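# Push the cabinet's bottom drawer closed with a robot arm

## Task

Close the cabinet's bottom drawer to at least 90% shut and make sure it is at rest, then release it and move the gripper away. The drawer must stay closed by itself; if it is only shut because the robot is holding it, the goal is not met.

## Robot and tools

ROBOT. Two arms, left_arm and right_arm, each with a parallel two-finger gripper. Joint ranges (rad), base to tip: waist -6.283 to 6.283, shoulder -2.059 to 2.094, elbow -3.927 to 0.192, forearm roll -6.283 to 6.283, wrist pitch -1.693 to 3.142, wrist roll -6.283 to 6.283. Load limits (N m): waist 46.5, shoulder 46.5, elbow 27.9, forearm roll 27.9, wrist pitch 18.6, wrist roll 18.6. If contact torque reaches a limit, that arm stops, backs the joint off slightly, holds still for 10 s and drops the rest of the call (torque fault).

FRAME. Everything is in one scene frame: origin on the tabletop midway between the arms, +z up, +x out over the table, left_arm on the +y side. The arm names are not image sides. Reported hand positions can be slightly wrong, more so at long reach.

GRIPPER. Fingers point along the gripper's own +z and move apart along its y. end_effector_position is the point between the pads when closed, roughly 2 cm short of the fingertips; closing pushes the tips about 10 mm further along +z. Opening runs from -1 (closed) to +1 (fully open, 0.084 m). grip_measured reports the actual opening on that scale; to grip, command something clearly below it (lower squeezes harder, up to about 24 N per pad).

ROW FORMAT (used by execute_actions and move). One row is 16 numbers covering both arms, always all 16 even if one arm is idle: left_arm x, y, z, qw, qx, qy, qz, opening, then right_arm in the same order. x, y, z are an absolute target position in metres for that gripper's end_effector_position, and qw, qx, qy, qz an absolute target orientation (w first), both in the scene frame; these are poses, not offsets. To hold an orientation steady, resend the same quaternion every row rather than copying the drifting reported one. To keep an arm parked, resend its full last pose and desired opening in every call.

execute_actions(actions): a list of actions run in sequence. Each action is a table of 1 to 15 rows; each row lasts one control step (1/30 s) and a short table repeats its last row to fill 15 steps (0.5 s). An empty list just returns state and images. Any target lying more than 0.6 m, along any axis of the gripper's current orientation, from where that gripper stands at the action's start gets the action refused for both arms; a malformed action, or a first action failing that check against the latest state, rejects the whole call with no motion.

CONTROLLER. Each step the commanded pose is clipped to within 70 mm and 16 degrees of the measured pose, then solved by damped inverse kinematics, favouring position over orientation. Far targets therefore take several actions, and after an action the arm goes at most to its last clipped pose, so keep sending the remainder. Elbows stop just before full extension. Hand target lines show the pose currently being driven to. HELD in the step readings marks steps where an arm's command was held back; a pose unreachable line means a clearance check altered or blocked that arm's command.

move(target, speed, blocking): target is one 16-number row (absolute poses as above). Both grippers travel straight lines that finish together, lasting 0.5 to 10 s (cut off at 10 s). speed is the path's top speed in m/s, 0.002 to 0.5, default 0.25; rotation is capped at twice that in rad/s. Openings are applied at the start. Paths ignore obstacles and the other arm; the real gripper lags, can wander and can overshoot speed, especially near full extension. Faster contact and targets set deeper past the contact surface push harder. Result adds a move: line with the ending (done, off_target, moving, held, fault) and limits (paced = the sent pose was clipped; held = some steps were blocked, after which the arm may jump ahead fast), plus each gripper's distance to its pose. blocking=false returns after 0.5 s while motion continues; until an ending is shown, call wait or stop before any new move or execute_actions.

wait(seconds): 0 to 10; arms hold their last command; returns early if a running move ends.

stop(): brakes a running move to rest; needs stopping room; fingers keep moving.

zoom_image(camera, region): closer view of the latest image from cam_high, cam_low, cam_left_wrist or cam_right_wrist; region is [x0, y0, x1, y1] in pixels from the top-left, at most 504 by 504. All cameras are 672x504; calibration (K, distortion, T_world_to_cam) is supplied and may be off by a few degrees and millimetres.

finished_scene(scene): ends the current scene, given its number, after the last command has been held; irreversible, and its result reports success.

CAUTIONS. Approach the drawer front with a moderate speed and push it in without slamming; the drawer must end up stationary and self-held, then open or retract the gripper and back away. Do not knock anything off the table, do not let the arms collide or press on each other, and avoid hard pushes that trigger torque faults. Watch for MOTOR HOT (from 65 °C) lines; at 80 °C an OVER-TEMPERATURE FAULT brakes the arm until it cools. Occasional brief external tugs or pushes on objects can occur.

Each tool is called after ">>>" as name(argument=value, ...) on one line, values as JSON.

## Session

>>> execute_actions(actions=[])

Scene clock: 0.00 s.
left_arm: end_effector_position=(+0.1181, +0.3970, +0.3617) grip_measured=+1.00 end_effector_quat_wxyz=(-0.377, +0.470, +0.795, -0.074) end_effector_velocity=(-0.000, +0.000, -0.000) end_effector_angular_velocity=(+0.000, +0.001, +0.001) | right_arm: end_effector_position=(+0.2385, -0.7811, +0.2140) grip_measured=+1.00 end_effector_quat_wxyz=(+0.507, +0.609, -0.481, -0.375) end_effector_velocity=(-0.000, -0.000, +0.000) end_effector_angular_velocity=(-0.000, -0.000, +0.000)
Joint positions: left_arm=[-0.492 -0.72  -0.848 -0.035  2.356 -2.463  0.084] | right_arm=[-0.752  0.599 -1.506 -0.955  1.936  0.887  0.084]
Joint velocities: left_arm=[ 0.001 -0.     0.002 -0.    -0.    -0.001 -0.   ] | right_arm=[-0. -0. -0. -0.  0. -0.  0.]
Motor temperatures (°C, as the motors report them): left_arm=[28 26 27 29 28 28] | right_arm=[27 26 25 31 28 33]
Hand target (left_arm): +0.118, +0.397, +0.362; -0.377, +0.470, +0.795, -0.074
Hand target (right_arm): +0.238, -0.781, +0.214; +0.507, +0.609, -0.481, -0.375

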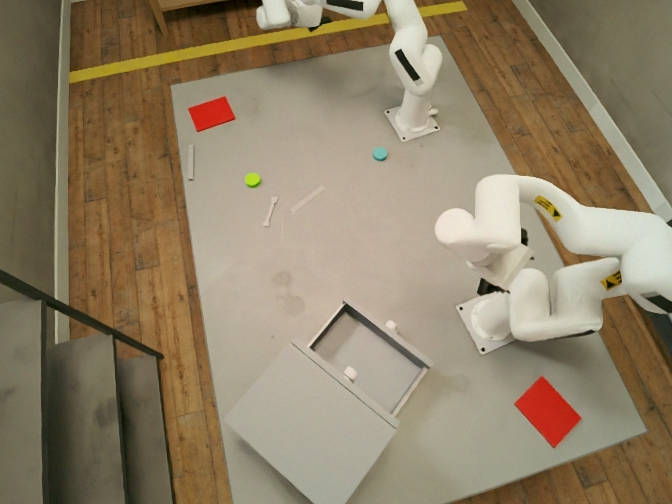

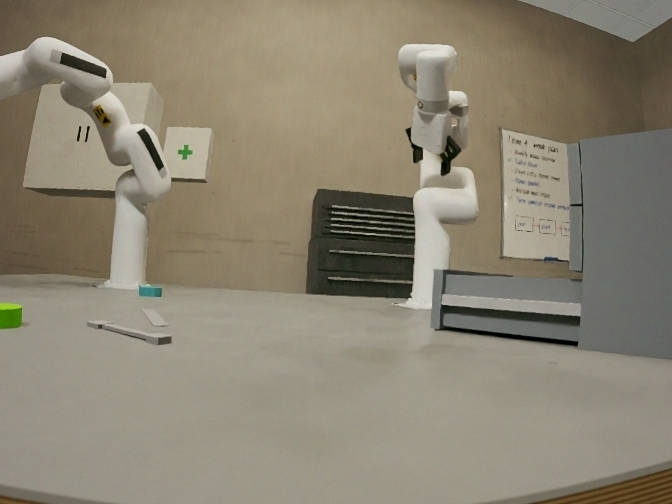

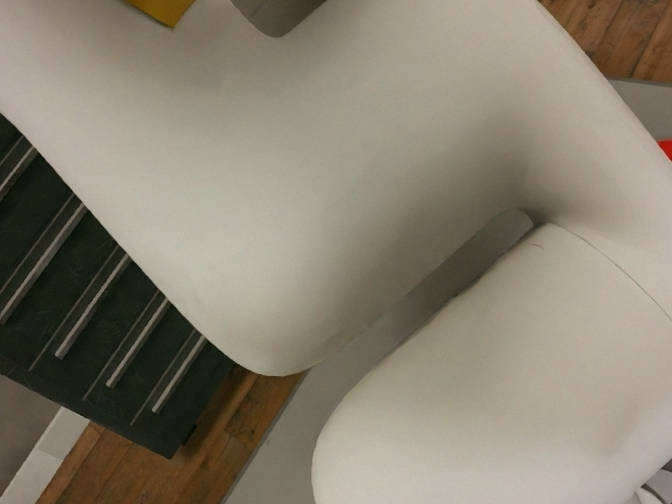

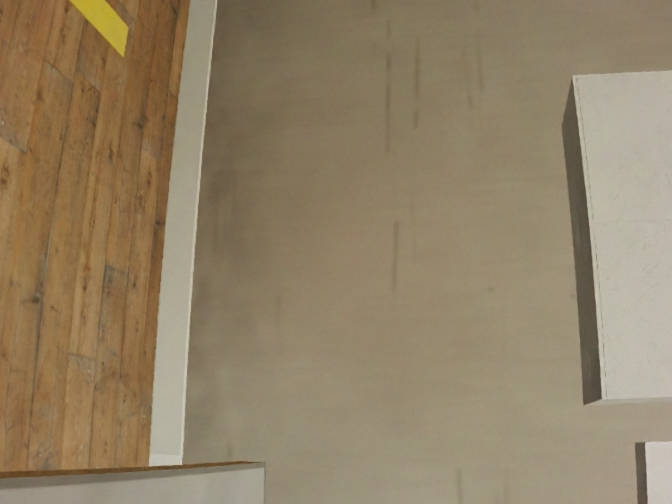

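>>> zoom_image(camera="cam_high", region=[200, 270, 520, 504])

>>> zoom_image(camera="cam_low", region=[400, 120, 672, 370])

Region (200, 270, 520, 504) of cam_high's 672x504 image, scaled by 1.575, with more detail than that image has; it fills the top 369 rows of this view, and the rest is white.

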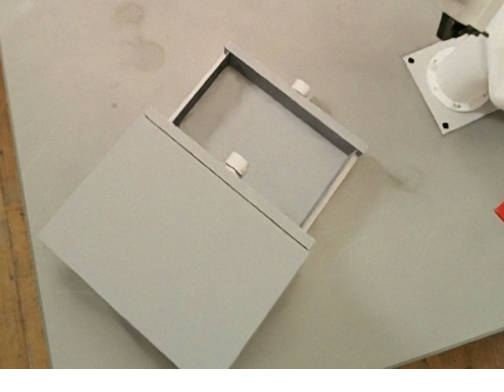

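Region (400, 120, 672, 370) of cam_low's 672x504 image, scaled by 1.853, with more detail than that image has; it fills the top 463 rows of this view, and the rest is white.

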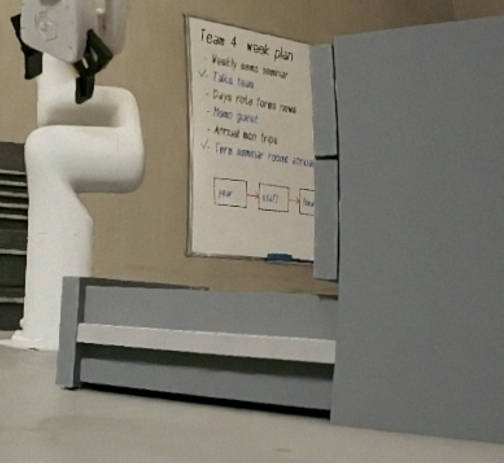

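>>> move(target=[0.30,0.357,0.085,0.3616,-0.302,0.873,0.125,0.5,0.2385,-0.7811,0.2140,0.507,0.609,-0.481,-0.375,1], speed=0.35)

Scene clock: 97.17 s.
left_arm: end_effector_position=(+0.2533, +0.3657, +0.1540) grip_measured=+0.49 end_effector_quat_wxyz=(+0.179, -0.105, +0.976, +0.059) end_effector_velocity=(-0.000, +0.000, -0.000) end_effector_angular_velocity=(-0.000, +0.001, +0.001) | right_arm: end_effector_position=(+0.2385, -0.7811, +0.2140) grip_measured=+1.00 end_effector_quat_wxyz=(+0.507, +0.609, -0.481, -0.375) end_effector_velocity=(+0.000, -0.000, +0.000) end_effector_angular_velocity=(-0.000, +0.001, +0.001)
Joint positions: left_arm=[-0.8   -1.416  0.029  0.36   1.232 -4.132  0.065] | right_arm=[-0.752  0.6   -1.507 -0.954  1.937  0.886  0.084]
Joint velocities: left_arm=[ 0.     0.     0.001 -0.    -0.    -0.001  0.   ] | right_arm=[ 0.     0.     0.    -0.001  0.    -0.     0.   ]
Motor temperatures (°C, as the motors report them): left_arm=[28 26 35 29 28 28] | right_arm=[27 29 31 31 29 33]
Hand target (left_arm): +0.253, +0.366, +0.154; +0.179, -0.105, +0.976, +0.059
Hand target (right_arm): +0.238, -0.781, +0.214; +0.507, +0.609, -0.481, -0.375
Off the commanded pose (left_arm): 0.084 m, 34 deg; position and orientation clipped at the last step of the last action.
Off the commanded pose (right_arm): 0.000 m, 0 deg.
move: held (left_arm); limits=paced,held; held on 26 of 109 steps (left_arm), including the last (left_arm)
pose unreachable (left arm): on one or more control steps of this call, first in action 0 (counted from 0), this arm could not follow its commanded pose, so it was not sent that pose on those steps. On the call's last step it was still not sent that pose. It may still have moved: this result reports where it is.
cause: the commanded pose would bring two parts of the arm too close to each other (joints 2 (shoulder) to 4 (forearm roll) lie between them).
camera_calibration (this result's frames):
cam_left_wrist: T_world_to_cam=[[-0.232504, 0.966256, 0.110865, -0.283696], [0.918969, 0.180925, 0.350373, -0.284062], [0.318492, 0.183345, -0.930025, 0.127699], [0, 0, 0, 1]] pos_world=[0.154412, 0.302104, 0.249743]
cam_right_wrist: T_world_to_cam=[[-0.216251, -0.015846, 0.976209, -0.134463], [-0.277749, 0.959554, -0.0459515, 0.898283], [-0.935997, -0.281078, -0.211905, 0.174974], [0, 0, 0, 1]] pos_world=[0.384195, -0.814901, 0.209619]

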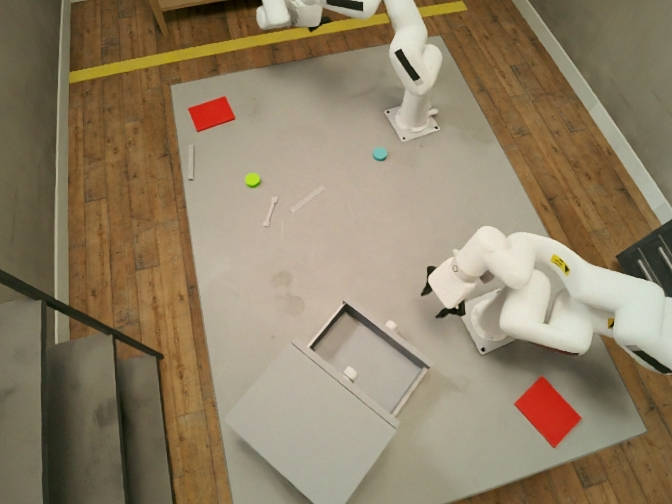

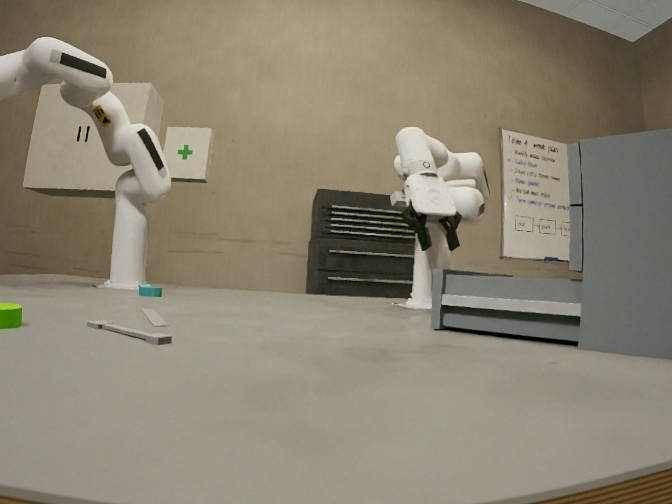

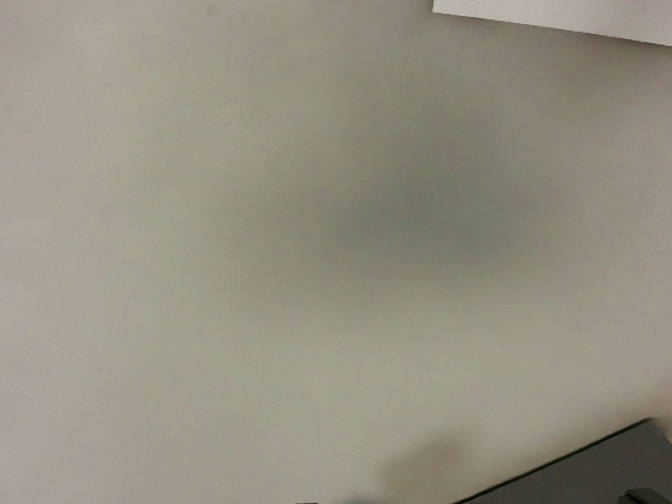

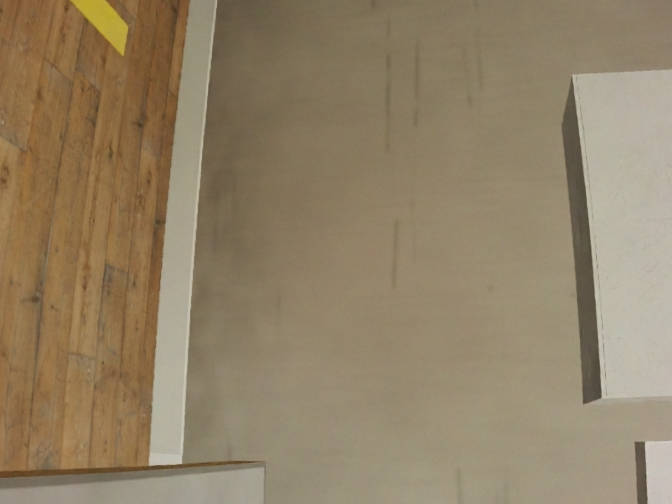

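>>> move(target=[0.36,0.27,0.20,0.18,-0.25,0.95,0.06,-1,0.2385,-0.7811,0.2140,0.507,0.609,-0.481,-0.375,1], speed=0.25)

Scene clock: 108.23 s.
left_arm: end_effector_position=(+0.3598, +0.2700, +0.2002) grip_measured=-1.00 end_effector_quat_wxyz=(+0.180, -0.249, +0.950, +0.059) end_effector_velocity=(+0.001, -0.000, -0.001) end_effector_angular_velocity=(+0.012, +0.010, +0.008) | right_arm: end_effector_position=(+0.2385, -0.7811, +0.2140) grip_measured=+1.00 end_effector_quat_wxyz=(+0.507, +0.609, -0.481, -0.375) end_effector_velocity=(+0.000, -0.000, -0.000) end_effector_angular_velocity=(-0.002, -0.000, -0.000)
Joint positions: left_arm=[-0.809 -0.537 -0.502  0.446  0.967 -4.59   0.   ] | right_arm=[-0.752  0.6   -1.507 -0.954  1.937  0.886  0.084]
Joint velocities: left_arm=[-0.003  0.02  -0.016  0.     0.016 -0.005  0.   ] | right_arm=[-0.     0.001 -0.    -0.    -0.     0.002  0.   ]
Motor temperatures (°C, as the motors report them): left_arm=[28 26 36 29 28 28] | right_arm=[27 29 31 31 29 33]
Hand target (left_arm): +0.360, +0.270, +0.200; +0.180, -0.249, +0.950, +0.060
Hand target (right_arm): +0.238, -0.781, +0.214; +0.507, +0.609, -0.481, -0.375
Off the commanded pose (left_arm): 0.000 m, 0 deg.
Off the commanded pose (right_arm): 0.000 m, 0 deg.
move: done; limits=paced
camera_calibration (this result's frames):
cam_left_wrist: T_world_to_cam=[[-0.501009, 0.863701, 0.0548718, -0.0360785], [0.816864, 0.450993, 0.359637, -0.418857], [0.285872, 0.225004, -0.931478, 0.155087], [0, 0, 0, 1]] pos_world=[0.279739, 0.185167, 0.297076]
cam_right_wrist: T_world_to_cam=[[-0.216253, -0.015845, 0.976209, -0.134462], [-0.277743, 0.959556, -0.0459519, 0.898284], [-0.935999, -0.281073, -0.211907, 0.174979], [0, 0, 0, 1]] pos_world=[0.384195, -0.814902, 0.20962]

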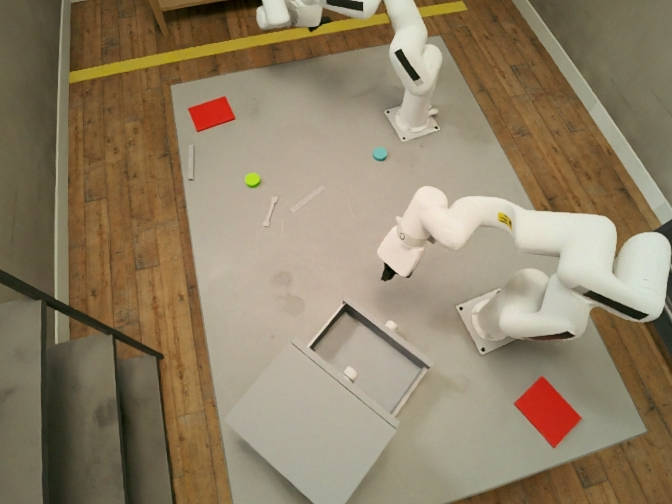

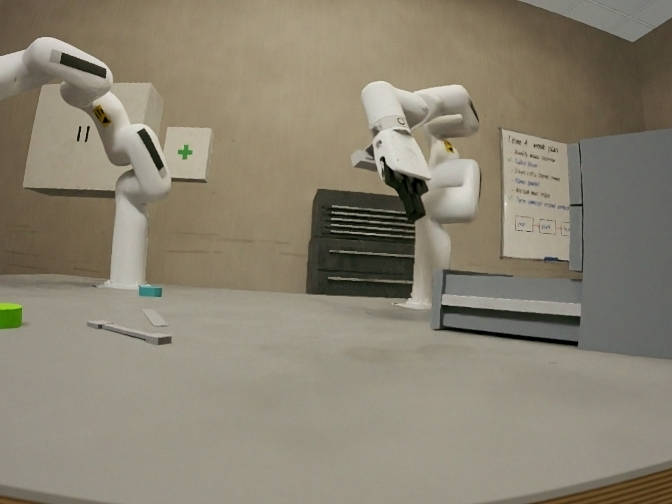

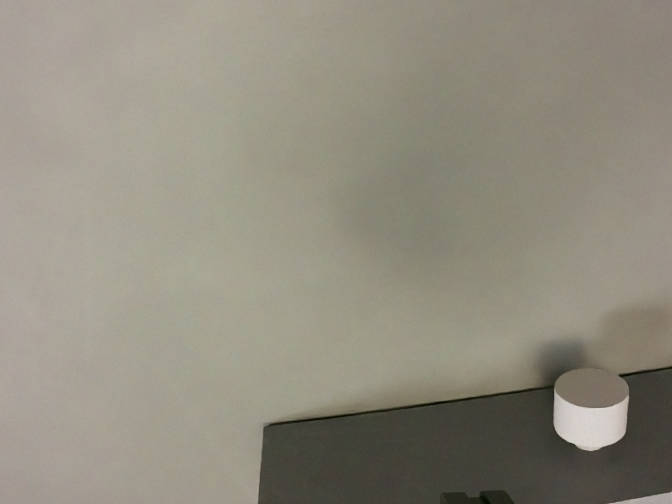

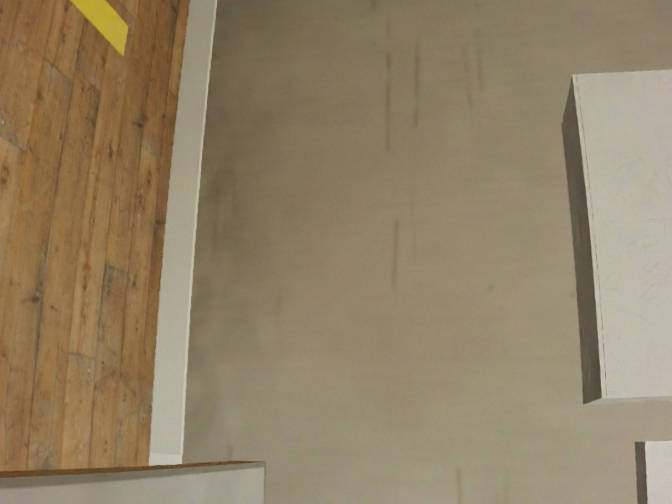

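>>> move(target=[0.378,0.315,0.065,0.245,-0.316,0.913,0.085,-1,0.2385,-0.7811,0.2140,0.507,0.609,-0.481,-0.375,1], speed=0.2)

Scene clock: 120.60 s.
left_arm: end_effector_position=(+0.3780, +0.3146, +0.0652) grip_measured=-1.00 end_effector_quat_wxyz=(+0.244, -0.315, +0.913, +0.084) end_effector_velocity=(+0.002, +0.001, -0.002) end_effector_angular_velocity=(+0.004, -0.011, +0.003) | right_arm: end_effector_position=(+0.2385, -0.7811, +0.2140) grip_measured=+1.00 end_effector_quat_wxyz=(+0.507, +0.609, -0.481, -0.375) end_effector_velocity=(-0.000, +0.000, +0.000) end_effector_angular_velocity=(-0.001, -0.000, -0.000)
Joint positions: left_arm=[-0.645 -0.188 -0.348  1.021  0.576 -5.222  0.   ] | right_arm=[-0.752  0.6   -1.507 -0.954  1.937  0.886  0.084]
Joint velocities: left_arm=[ 0.001  0.014 -0.005  0.033 -0.001 -0.035  0.   ] | right_arm=[-0.    -0.     0.     0.    -0.     0.001  0.   ]
Motor temperatures (°C, as the motors report them): left_arm=[28 26 37 29 28 28] | right_arm=[27 29 32 31 29 33]
Hand target (left_arm): +0.378, +0.315, +0.065; +0.245, -0.315, +0.913, +0.085
Hand target (right_arm): +0.239, -0.781, +0.214; +0.507, +0.609, -0.481, -0.375
Off the commanded pose (left_arm): 0.001 m, 0 deg.
Off the commanded pose (right_arm): 0.000 m, 0 deg.
move: done
camera_calibration (this result's frames):
cam_left_wrist: T_world_to_cam=[[-0.62672, 0.778615, 0.0313136, 0.0177895], [0.689408, 0.535288, 0.488041, -0.391968], [0.363234, 0.327453, -0.872259, -0.0511501], [0, 0, 0, 1]] pos_world=[0.299954, 0.212714, 0.146123]
cam_right_wrist: T_world_to_cam=[[-0.216252, -0.015845, 0.976209, -0.134462], [-0.277743, 0.959556, -0.0459518, 0.898284], [-0.935999, -0.281073, -0.211907, 0.174979], [0, 0, 0, 1]] pos_world=[0.384195, -0.814902, 0.20962]

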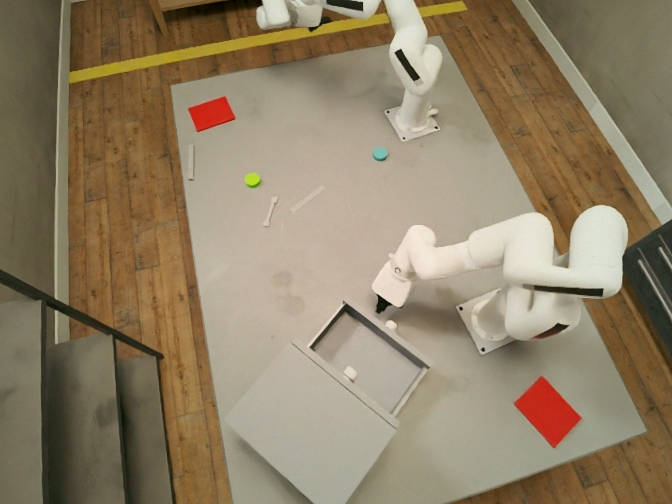

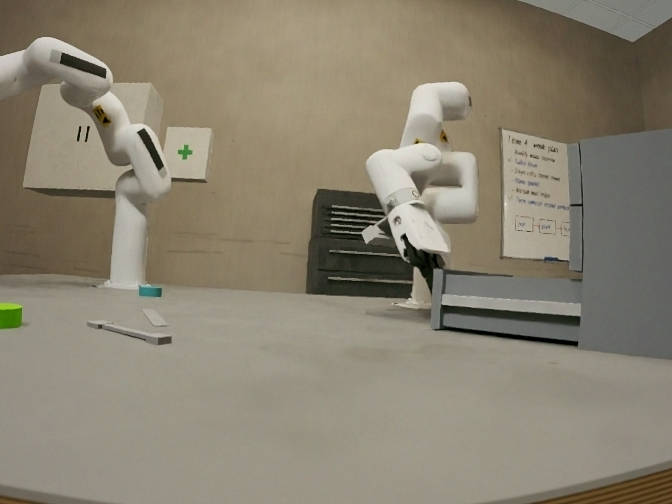

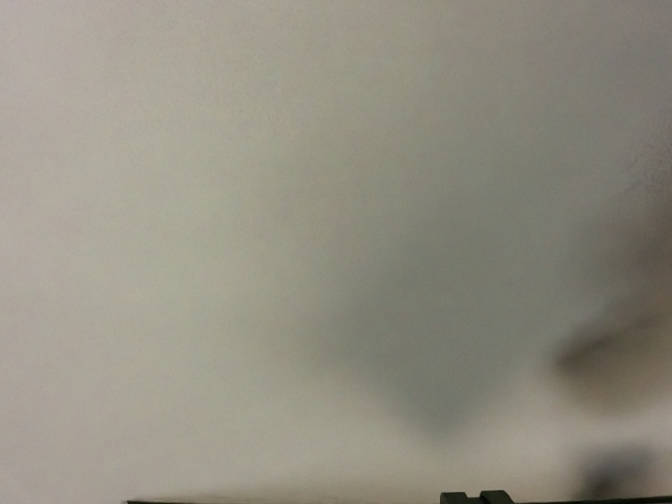

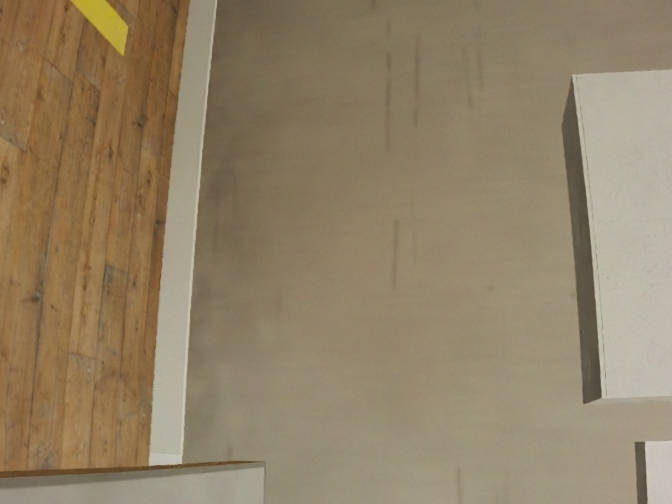

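>>> move(target=[0.527,0.432,0.062,0.323,-0.307,0.888,0.112,-1,0.2385,-0.7811,0.2140,0.507,0.609,-0.481,-0.375,1], speed=0.07)

>>> zoom_image(camera="cam_low", region=[400, 120, 672, 370])

Scene clock: 135.20 s.
left_arm: end_effector_position=(+0.5268, +0.4324, +0.0624) grip_measured=-1.00 end_effector_quat_wxyz=(+0.323, -0.307, +0.888, +0.113) end_effector_velocity=(+0.002, +0.002, -0.000) end_effector_angular_velocity=(+0.001, -0.002, +0.001) | right_arm: end_effector_position=(+0.2385, -0.7811, +0.2140) grip_measured=+1.00 end_effector_quat_wxyz=(+0.507, +0.609, -0.481, -0.375) end_effector_velocity=(+0.000, +0.000, -0.000) end_effector_angular_velocity=(-0.001, -0.000, -0.000)
Joint positions: left_arm=[-0.204  0.15  -0.684  1.602  0.456 -5.369  0.   ] | right_arm=[-0.752  0.6   -1.507 -0.954  1.937  0.886  0.084]
Joint velocities: left_arm=[ 0.005  0.006 -0.006  0.007 -0.001 -0.004  0.   ] | right_arm=[ 0.     0.     0.     0.    -0.     0.001  0.   ]
Motor temperatures (°C, as the motors report them): left_arm=[28 26 35 29 28 28] | right_arm=[27 29 32 31 29 33]
Hand target (left_arm): +0.527, +0.432, +0.062; +0.323, -0.307, +0.888, +0.112
Hand target (right_arm): +0.238, -0.781, +0.214; +0.507, +0.609, -0.481, -0.375
Off the commanded pose (left_arm): 0.001 m, 0 deg.
Off the commanded pose (right_arm): 0.000 m, 0 deg.
move: done
camera_calibration (this result's frames):
cam_left_wrist: T_world_to_cam=[[-0.631865, 0.774505, 0.0298233, 0.0239734], [0.611504, 0.474503, 0.633175, -0.497954], [0.476246, 0.418318, -0.773434, -0.251216], [0, 0, 0, 1]] pos_world=[0.439289, 0.322801, 0.120278]
cam_right_wrist: T_world_to_cam=[[-0.216253, -0.0158452, 0.976209, -0.134462], [-0.277743, 0.959556, -0.0459516, 0.898284], [-0.935999, -0.281073, -0.211907, 0.174979], [0, 0, 0, 1]] pos_world=[0.384195, -0.814902, 0.20962]

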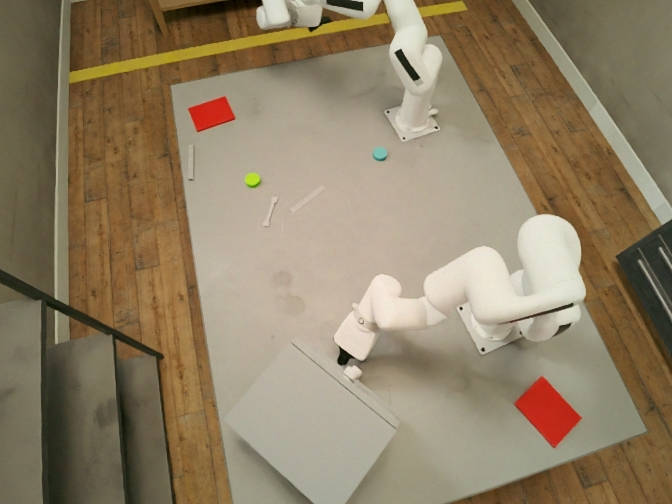

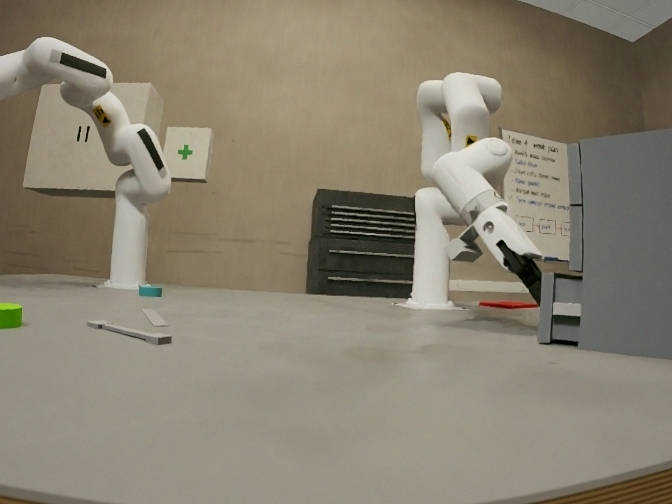

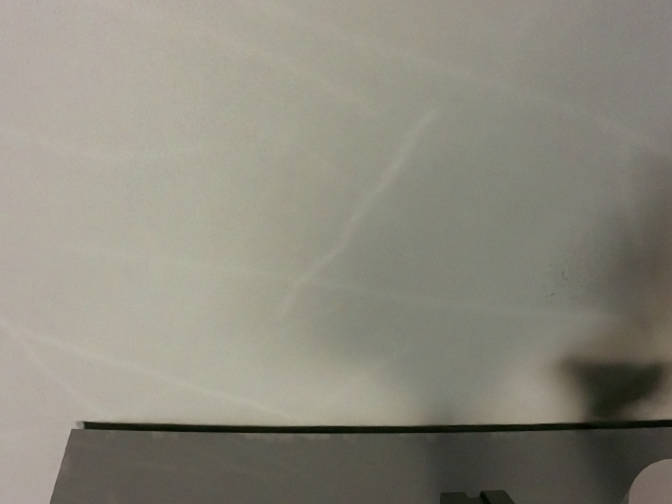

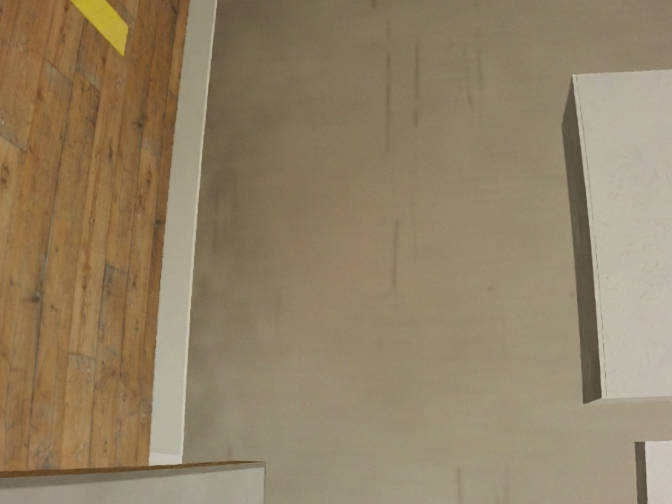

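Region (400, 120, 672, 370) of cam_low's 672x504 image, scaled by 1.853, with more detail than that image has; it fills the top 463 rows of this view, and the rest is white.

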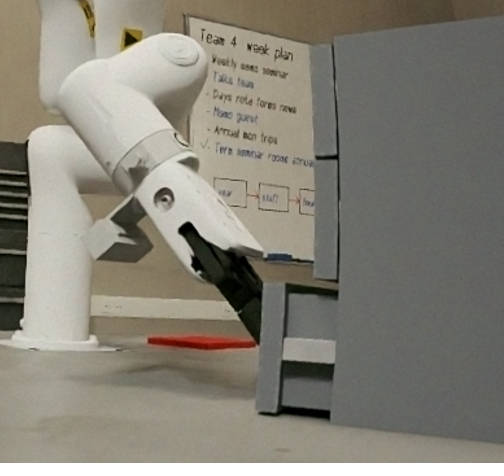

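>>> move(target=[0.553,0.4525,0.062,0.345,-0.304,0.880,0.119,-1,0.2385,-0.7811,0.2140,0.507,0.609,-0.481,-0.375,1], speed=0.04)

>>> zoom_image(camera="cam_low", region=[400, 120, 672, 370])

Scene clock: 141.37 s.
left_arm: end_effector_position=(+0.5528, +0.4524, +0.0621) grip_measured=-1.00 end_effector_quat_wxyz=(+0.345, -0.304, +0.880, +0.119) end_effector_velocity=(+0.002, +0.002, -0.000) end_effector_angular_velocity=(+0.002, -0.003, +0.000) | right_arm: end_effector_position=(+0.2385, -0.7811, +0.2140) grip_measured=+1.00 end_effector_quat_wxyz=(+0.507, +0.609, -0.481, -0.375) end_effector_velocity=(-0.000, -0.000, +0.000) end_effector_angular_velocity=(-0.000, -0.000, -0.000)
Joint positions: left_arm=[-0.161  0.216 -0.76   1.708  0.463 -5.428  0.   ] | right_arm=[-0.752  0.6   -1.507 -0.954  1.937  0.886  0.084]
Joint velocities: left_arm=[ 0.004  0.005 -0.005  0.009  0.    -0.006  0.   ] | right_arm=[-0.    -0.001  0.     0.     0.    -0.     0.   ]
Motor temperatures (°C, as the motors report them): left_arm=[28 26 35 29 28 28] | right_arm=[27 29 32 31 29 33]
Hand target (left_arm): +0.553, +0.453, +0.062; +0.345, -0.304, +0.880, +0.119
Hand target (right_arm): +0.238, -0.781, +0.214; +0.507, +0.609, -0.481, -0.375
Off the commanded pose (left_arm): 0.000 m, 0 deg.
Off the commanded pose (right_arm): 0.000 m, 0 deg.
move: done
camera_calibration (this result's frames):
cam_left_wrist: T_world_to_cam=[[-0.632164, 0.774352, 0.0273282, 0.0252431], [0.586586, 0.455237, 0.669833, -0.502983], [0.506246, 0.439475, -0.742009, -0.300352], [0, 0, 0, 1]] pos_world=[0.463053, 0.341426, 0.113361]
cam_right_wrist: T_world_to_cam=[[-0.216252, -0.015845, 0.976209, -0.134462], [-0.277743, 0.959556, -0.0459517, 0.898284], [-0.935999, -0.281073, -0.211907, 0.174979], [0, 0, 0, 1]] pos_world=[0.384195, -0.814902, 0.20962]

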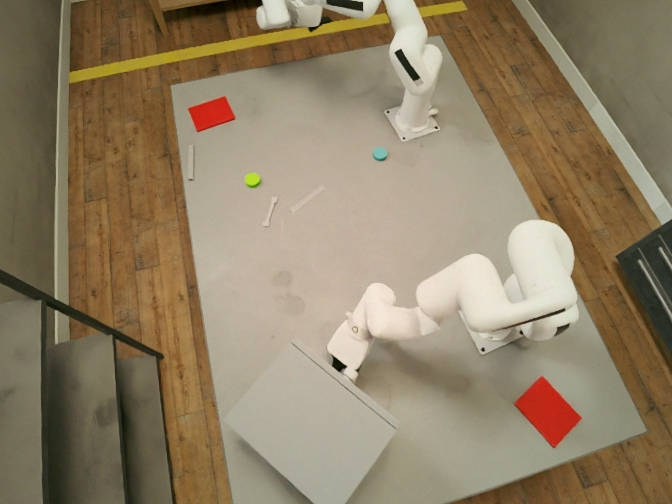

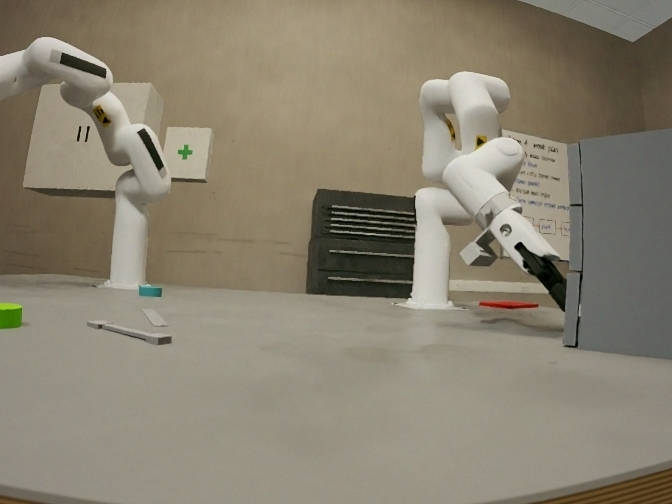

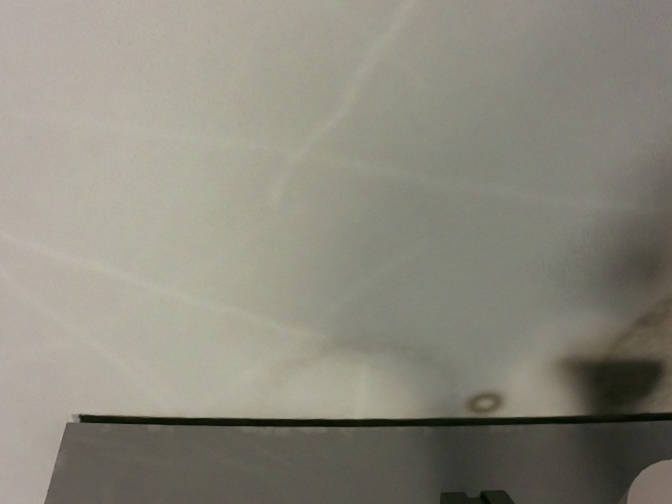

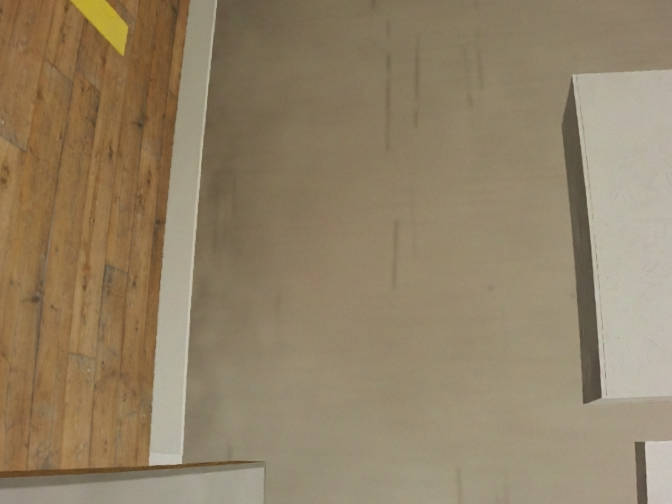

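Region (400, 120, 672, 370) of cam_low's 672x504 image, scaled by 1.853, with more detail than that image has; it fills the top 463 rows of this view, and the rest is white.

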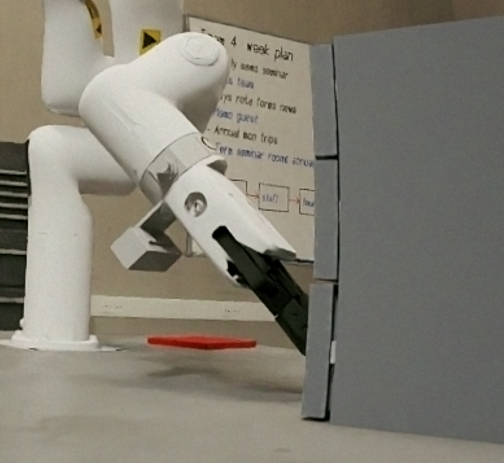

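Nearly shut (about 4 mm gap). Retreating.

>>> move(target=[0.40,0.28,0.18,0.245,-0.316,0.913,0.085,-1,0.2385,-0.7811,0.2140,0.507,0.609,-0.481,-0.375,1], speed=0.25)

>>> zoom_image(camera="cam_low", region=[400, 120, 672, 370])

Scene clock: 147.27 s.
left_arm: end_effector_position=(+0.4000, +0.2802, +0.1795) grip_measured=-1.00 end_effector_quat_wxyz=(+0.245, -0.316, +0.913, +0.085) end_effector_velocity=(-0.001, -0.001, +0.003) end_effector_angular_velocity=(+0.001, +0.001, +0.004) | right_arm: end_effector_position=(+0.2385, -0.7811, +0.2140) grip_measured=+1.00 end_effector_quat_wxyz=(+0.507, +0.609, -0.481, -0.375) end_effector_velocity=(-0.000, -0.000, -0.000) end_effector_angular_velocity=(-0.001, +0.001, +0.000)
Joint positions: left_arm=[-0.778 -0.375 -0.54   0.67   0.898 -4.893  0.   ] | right_arm=[-0.752  0.6   -1.507 -0.954  1.937  0.886  0.084]
Joint velocities: left_arm=[-0.006 -0.002 -0.008 -0.007  0.014  0.001  0.   ] | right_arm=[ 0.     0.001  0.    -0.001  0.     0.001  0.   ]
Motor temperatures (°C, as the motors report them): left_arm=[28 26 35 29 28 28] | right_arm=[27 29 32 31 29 33]
Hand target (left_arm): +0.400, +0.280, +0.180; +0.245, -0.316, +0.913, +0.085
Hand target (right_arm): +0.238, -0.781, +0.214; +0.507, +0.609, -0.481, -0.375
Off the commanded pose (left_arm): 0.001 m, 0 deg.
Off the commanded pose (right_arm): 0.000 m, 0 deg.
move: done
camera_calibration (this result's frames):
cam_left_wrist: T_world_to_cam=[[-0.628711, 0.777028, 0.0308259, 0.0561262], [0.687326, 0.536715, 0.489408, -0.44432], [0.363739, 0.328884, -0.87151, 0.0510548], [0, 0, 0, 1]] pos_world=[0.322109, 0.178071, 0.260219]
cam_right_wrist: T_world_to_cam=[[-0.216252, -0.0158453, 0.976209, -0.134462], [-0.277744, 0.959556, -0.0459515, 0.898284], [-0.935999, -0.281073, -0.211907, 0.174979], [0, 0, 0, 1]] pos_world=[0.384195, -0.814902, 0.20962]

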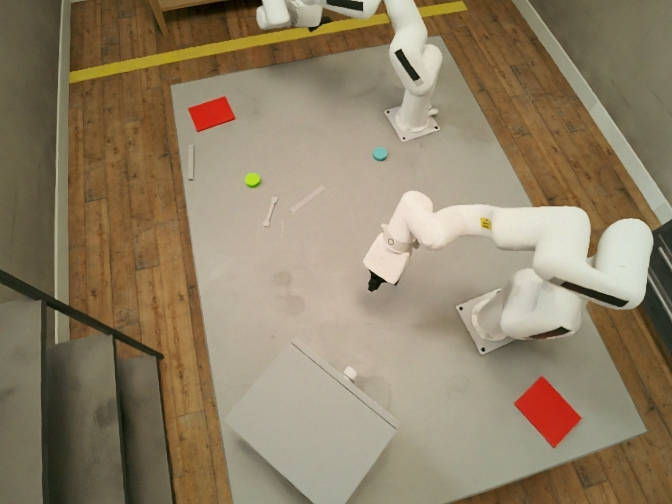

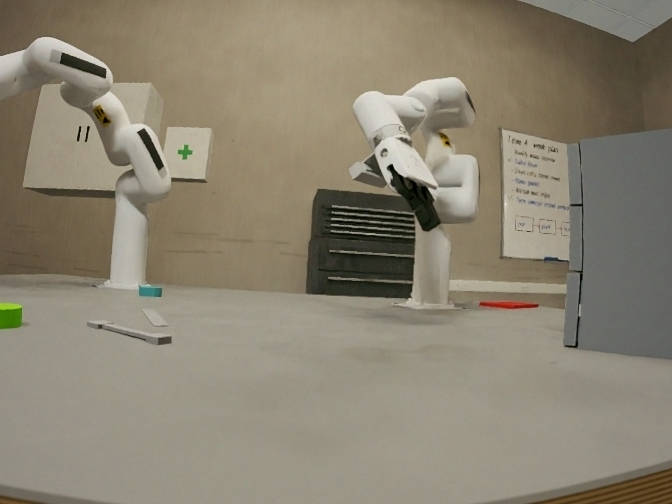

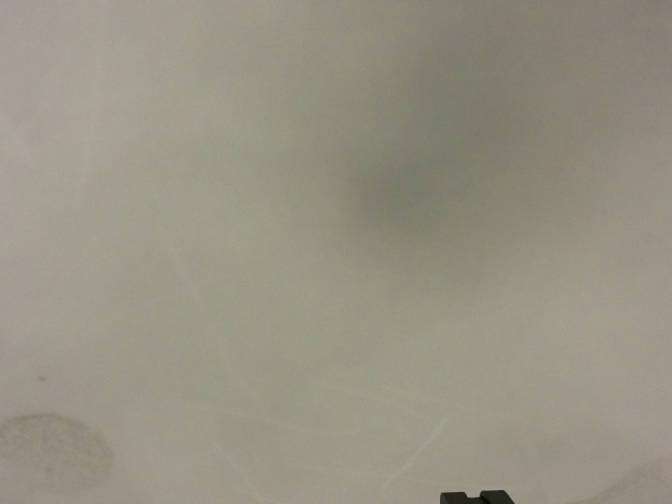

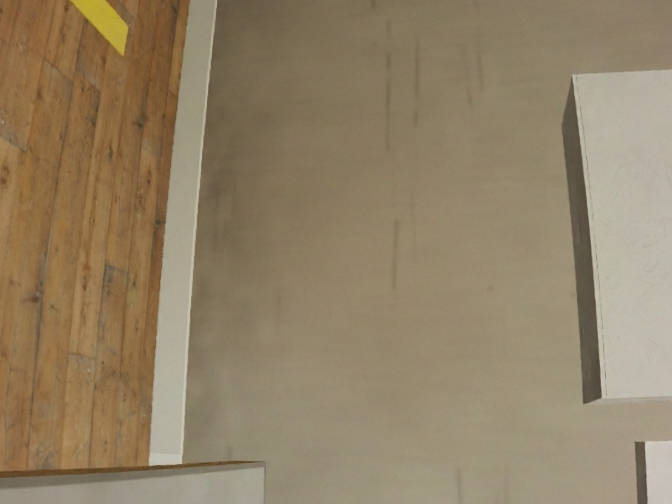

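Region (400, 120, 672, 370) of cam_low's 672x504 image, scaled by 1.853, with more detail than that image has; it fills the top 463 rows of this view, and the rest is white.

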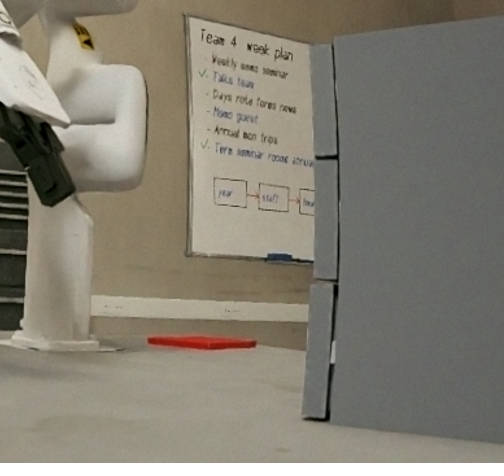

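>>> finished_scene(scene=1)

The scene is finished: the task was done.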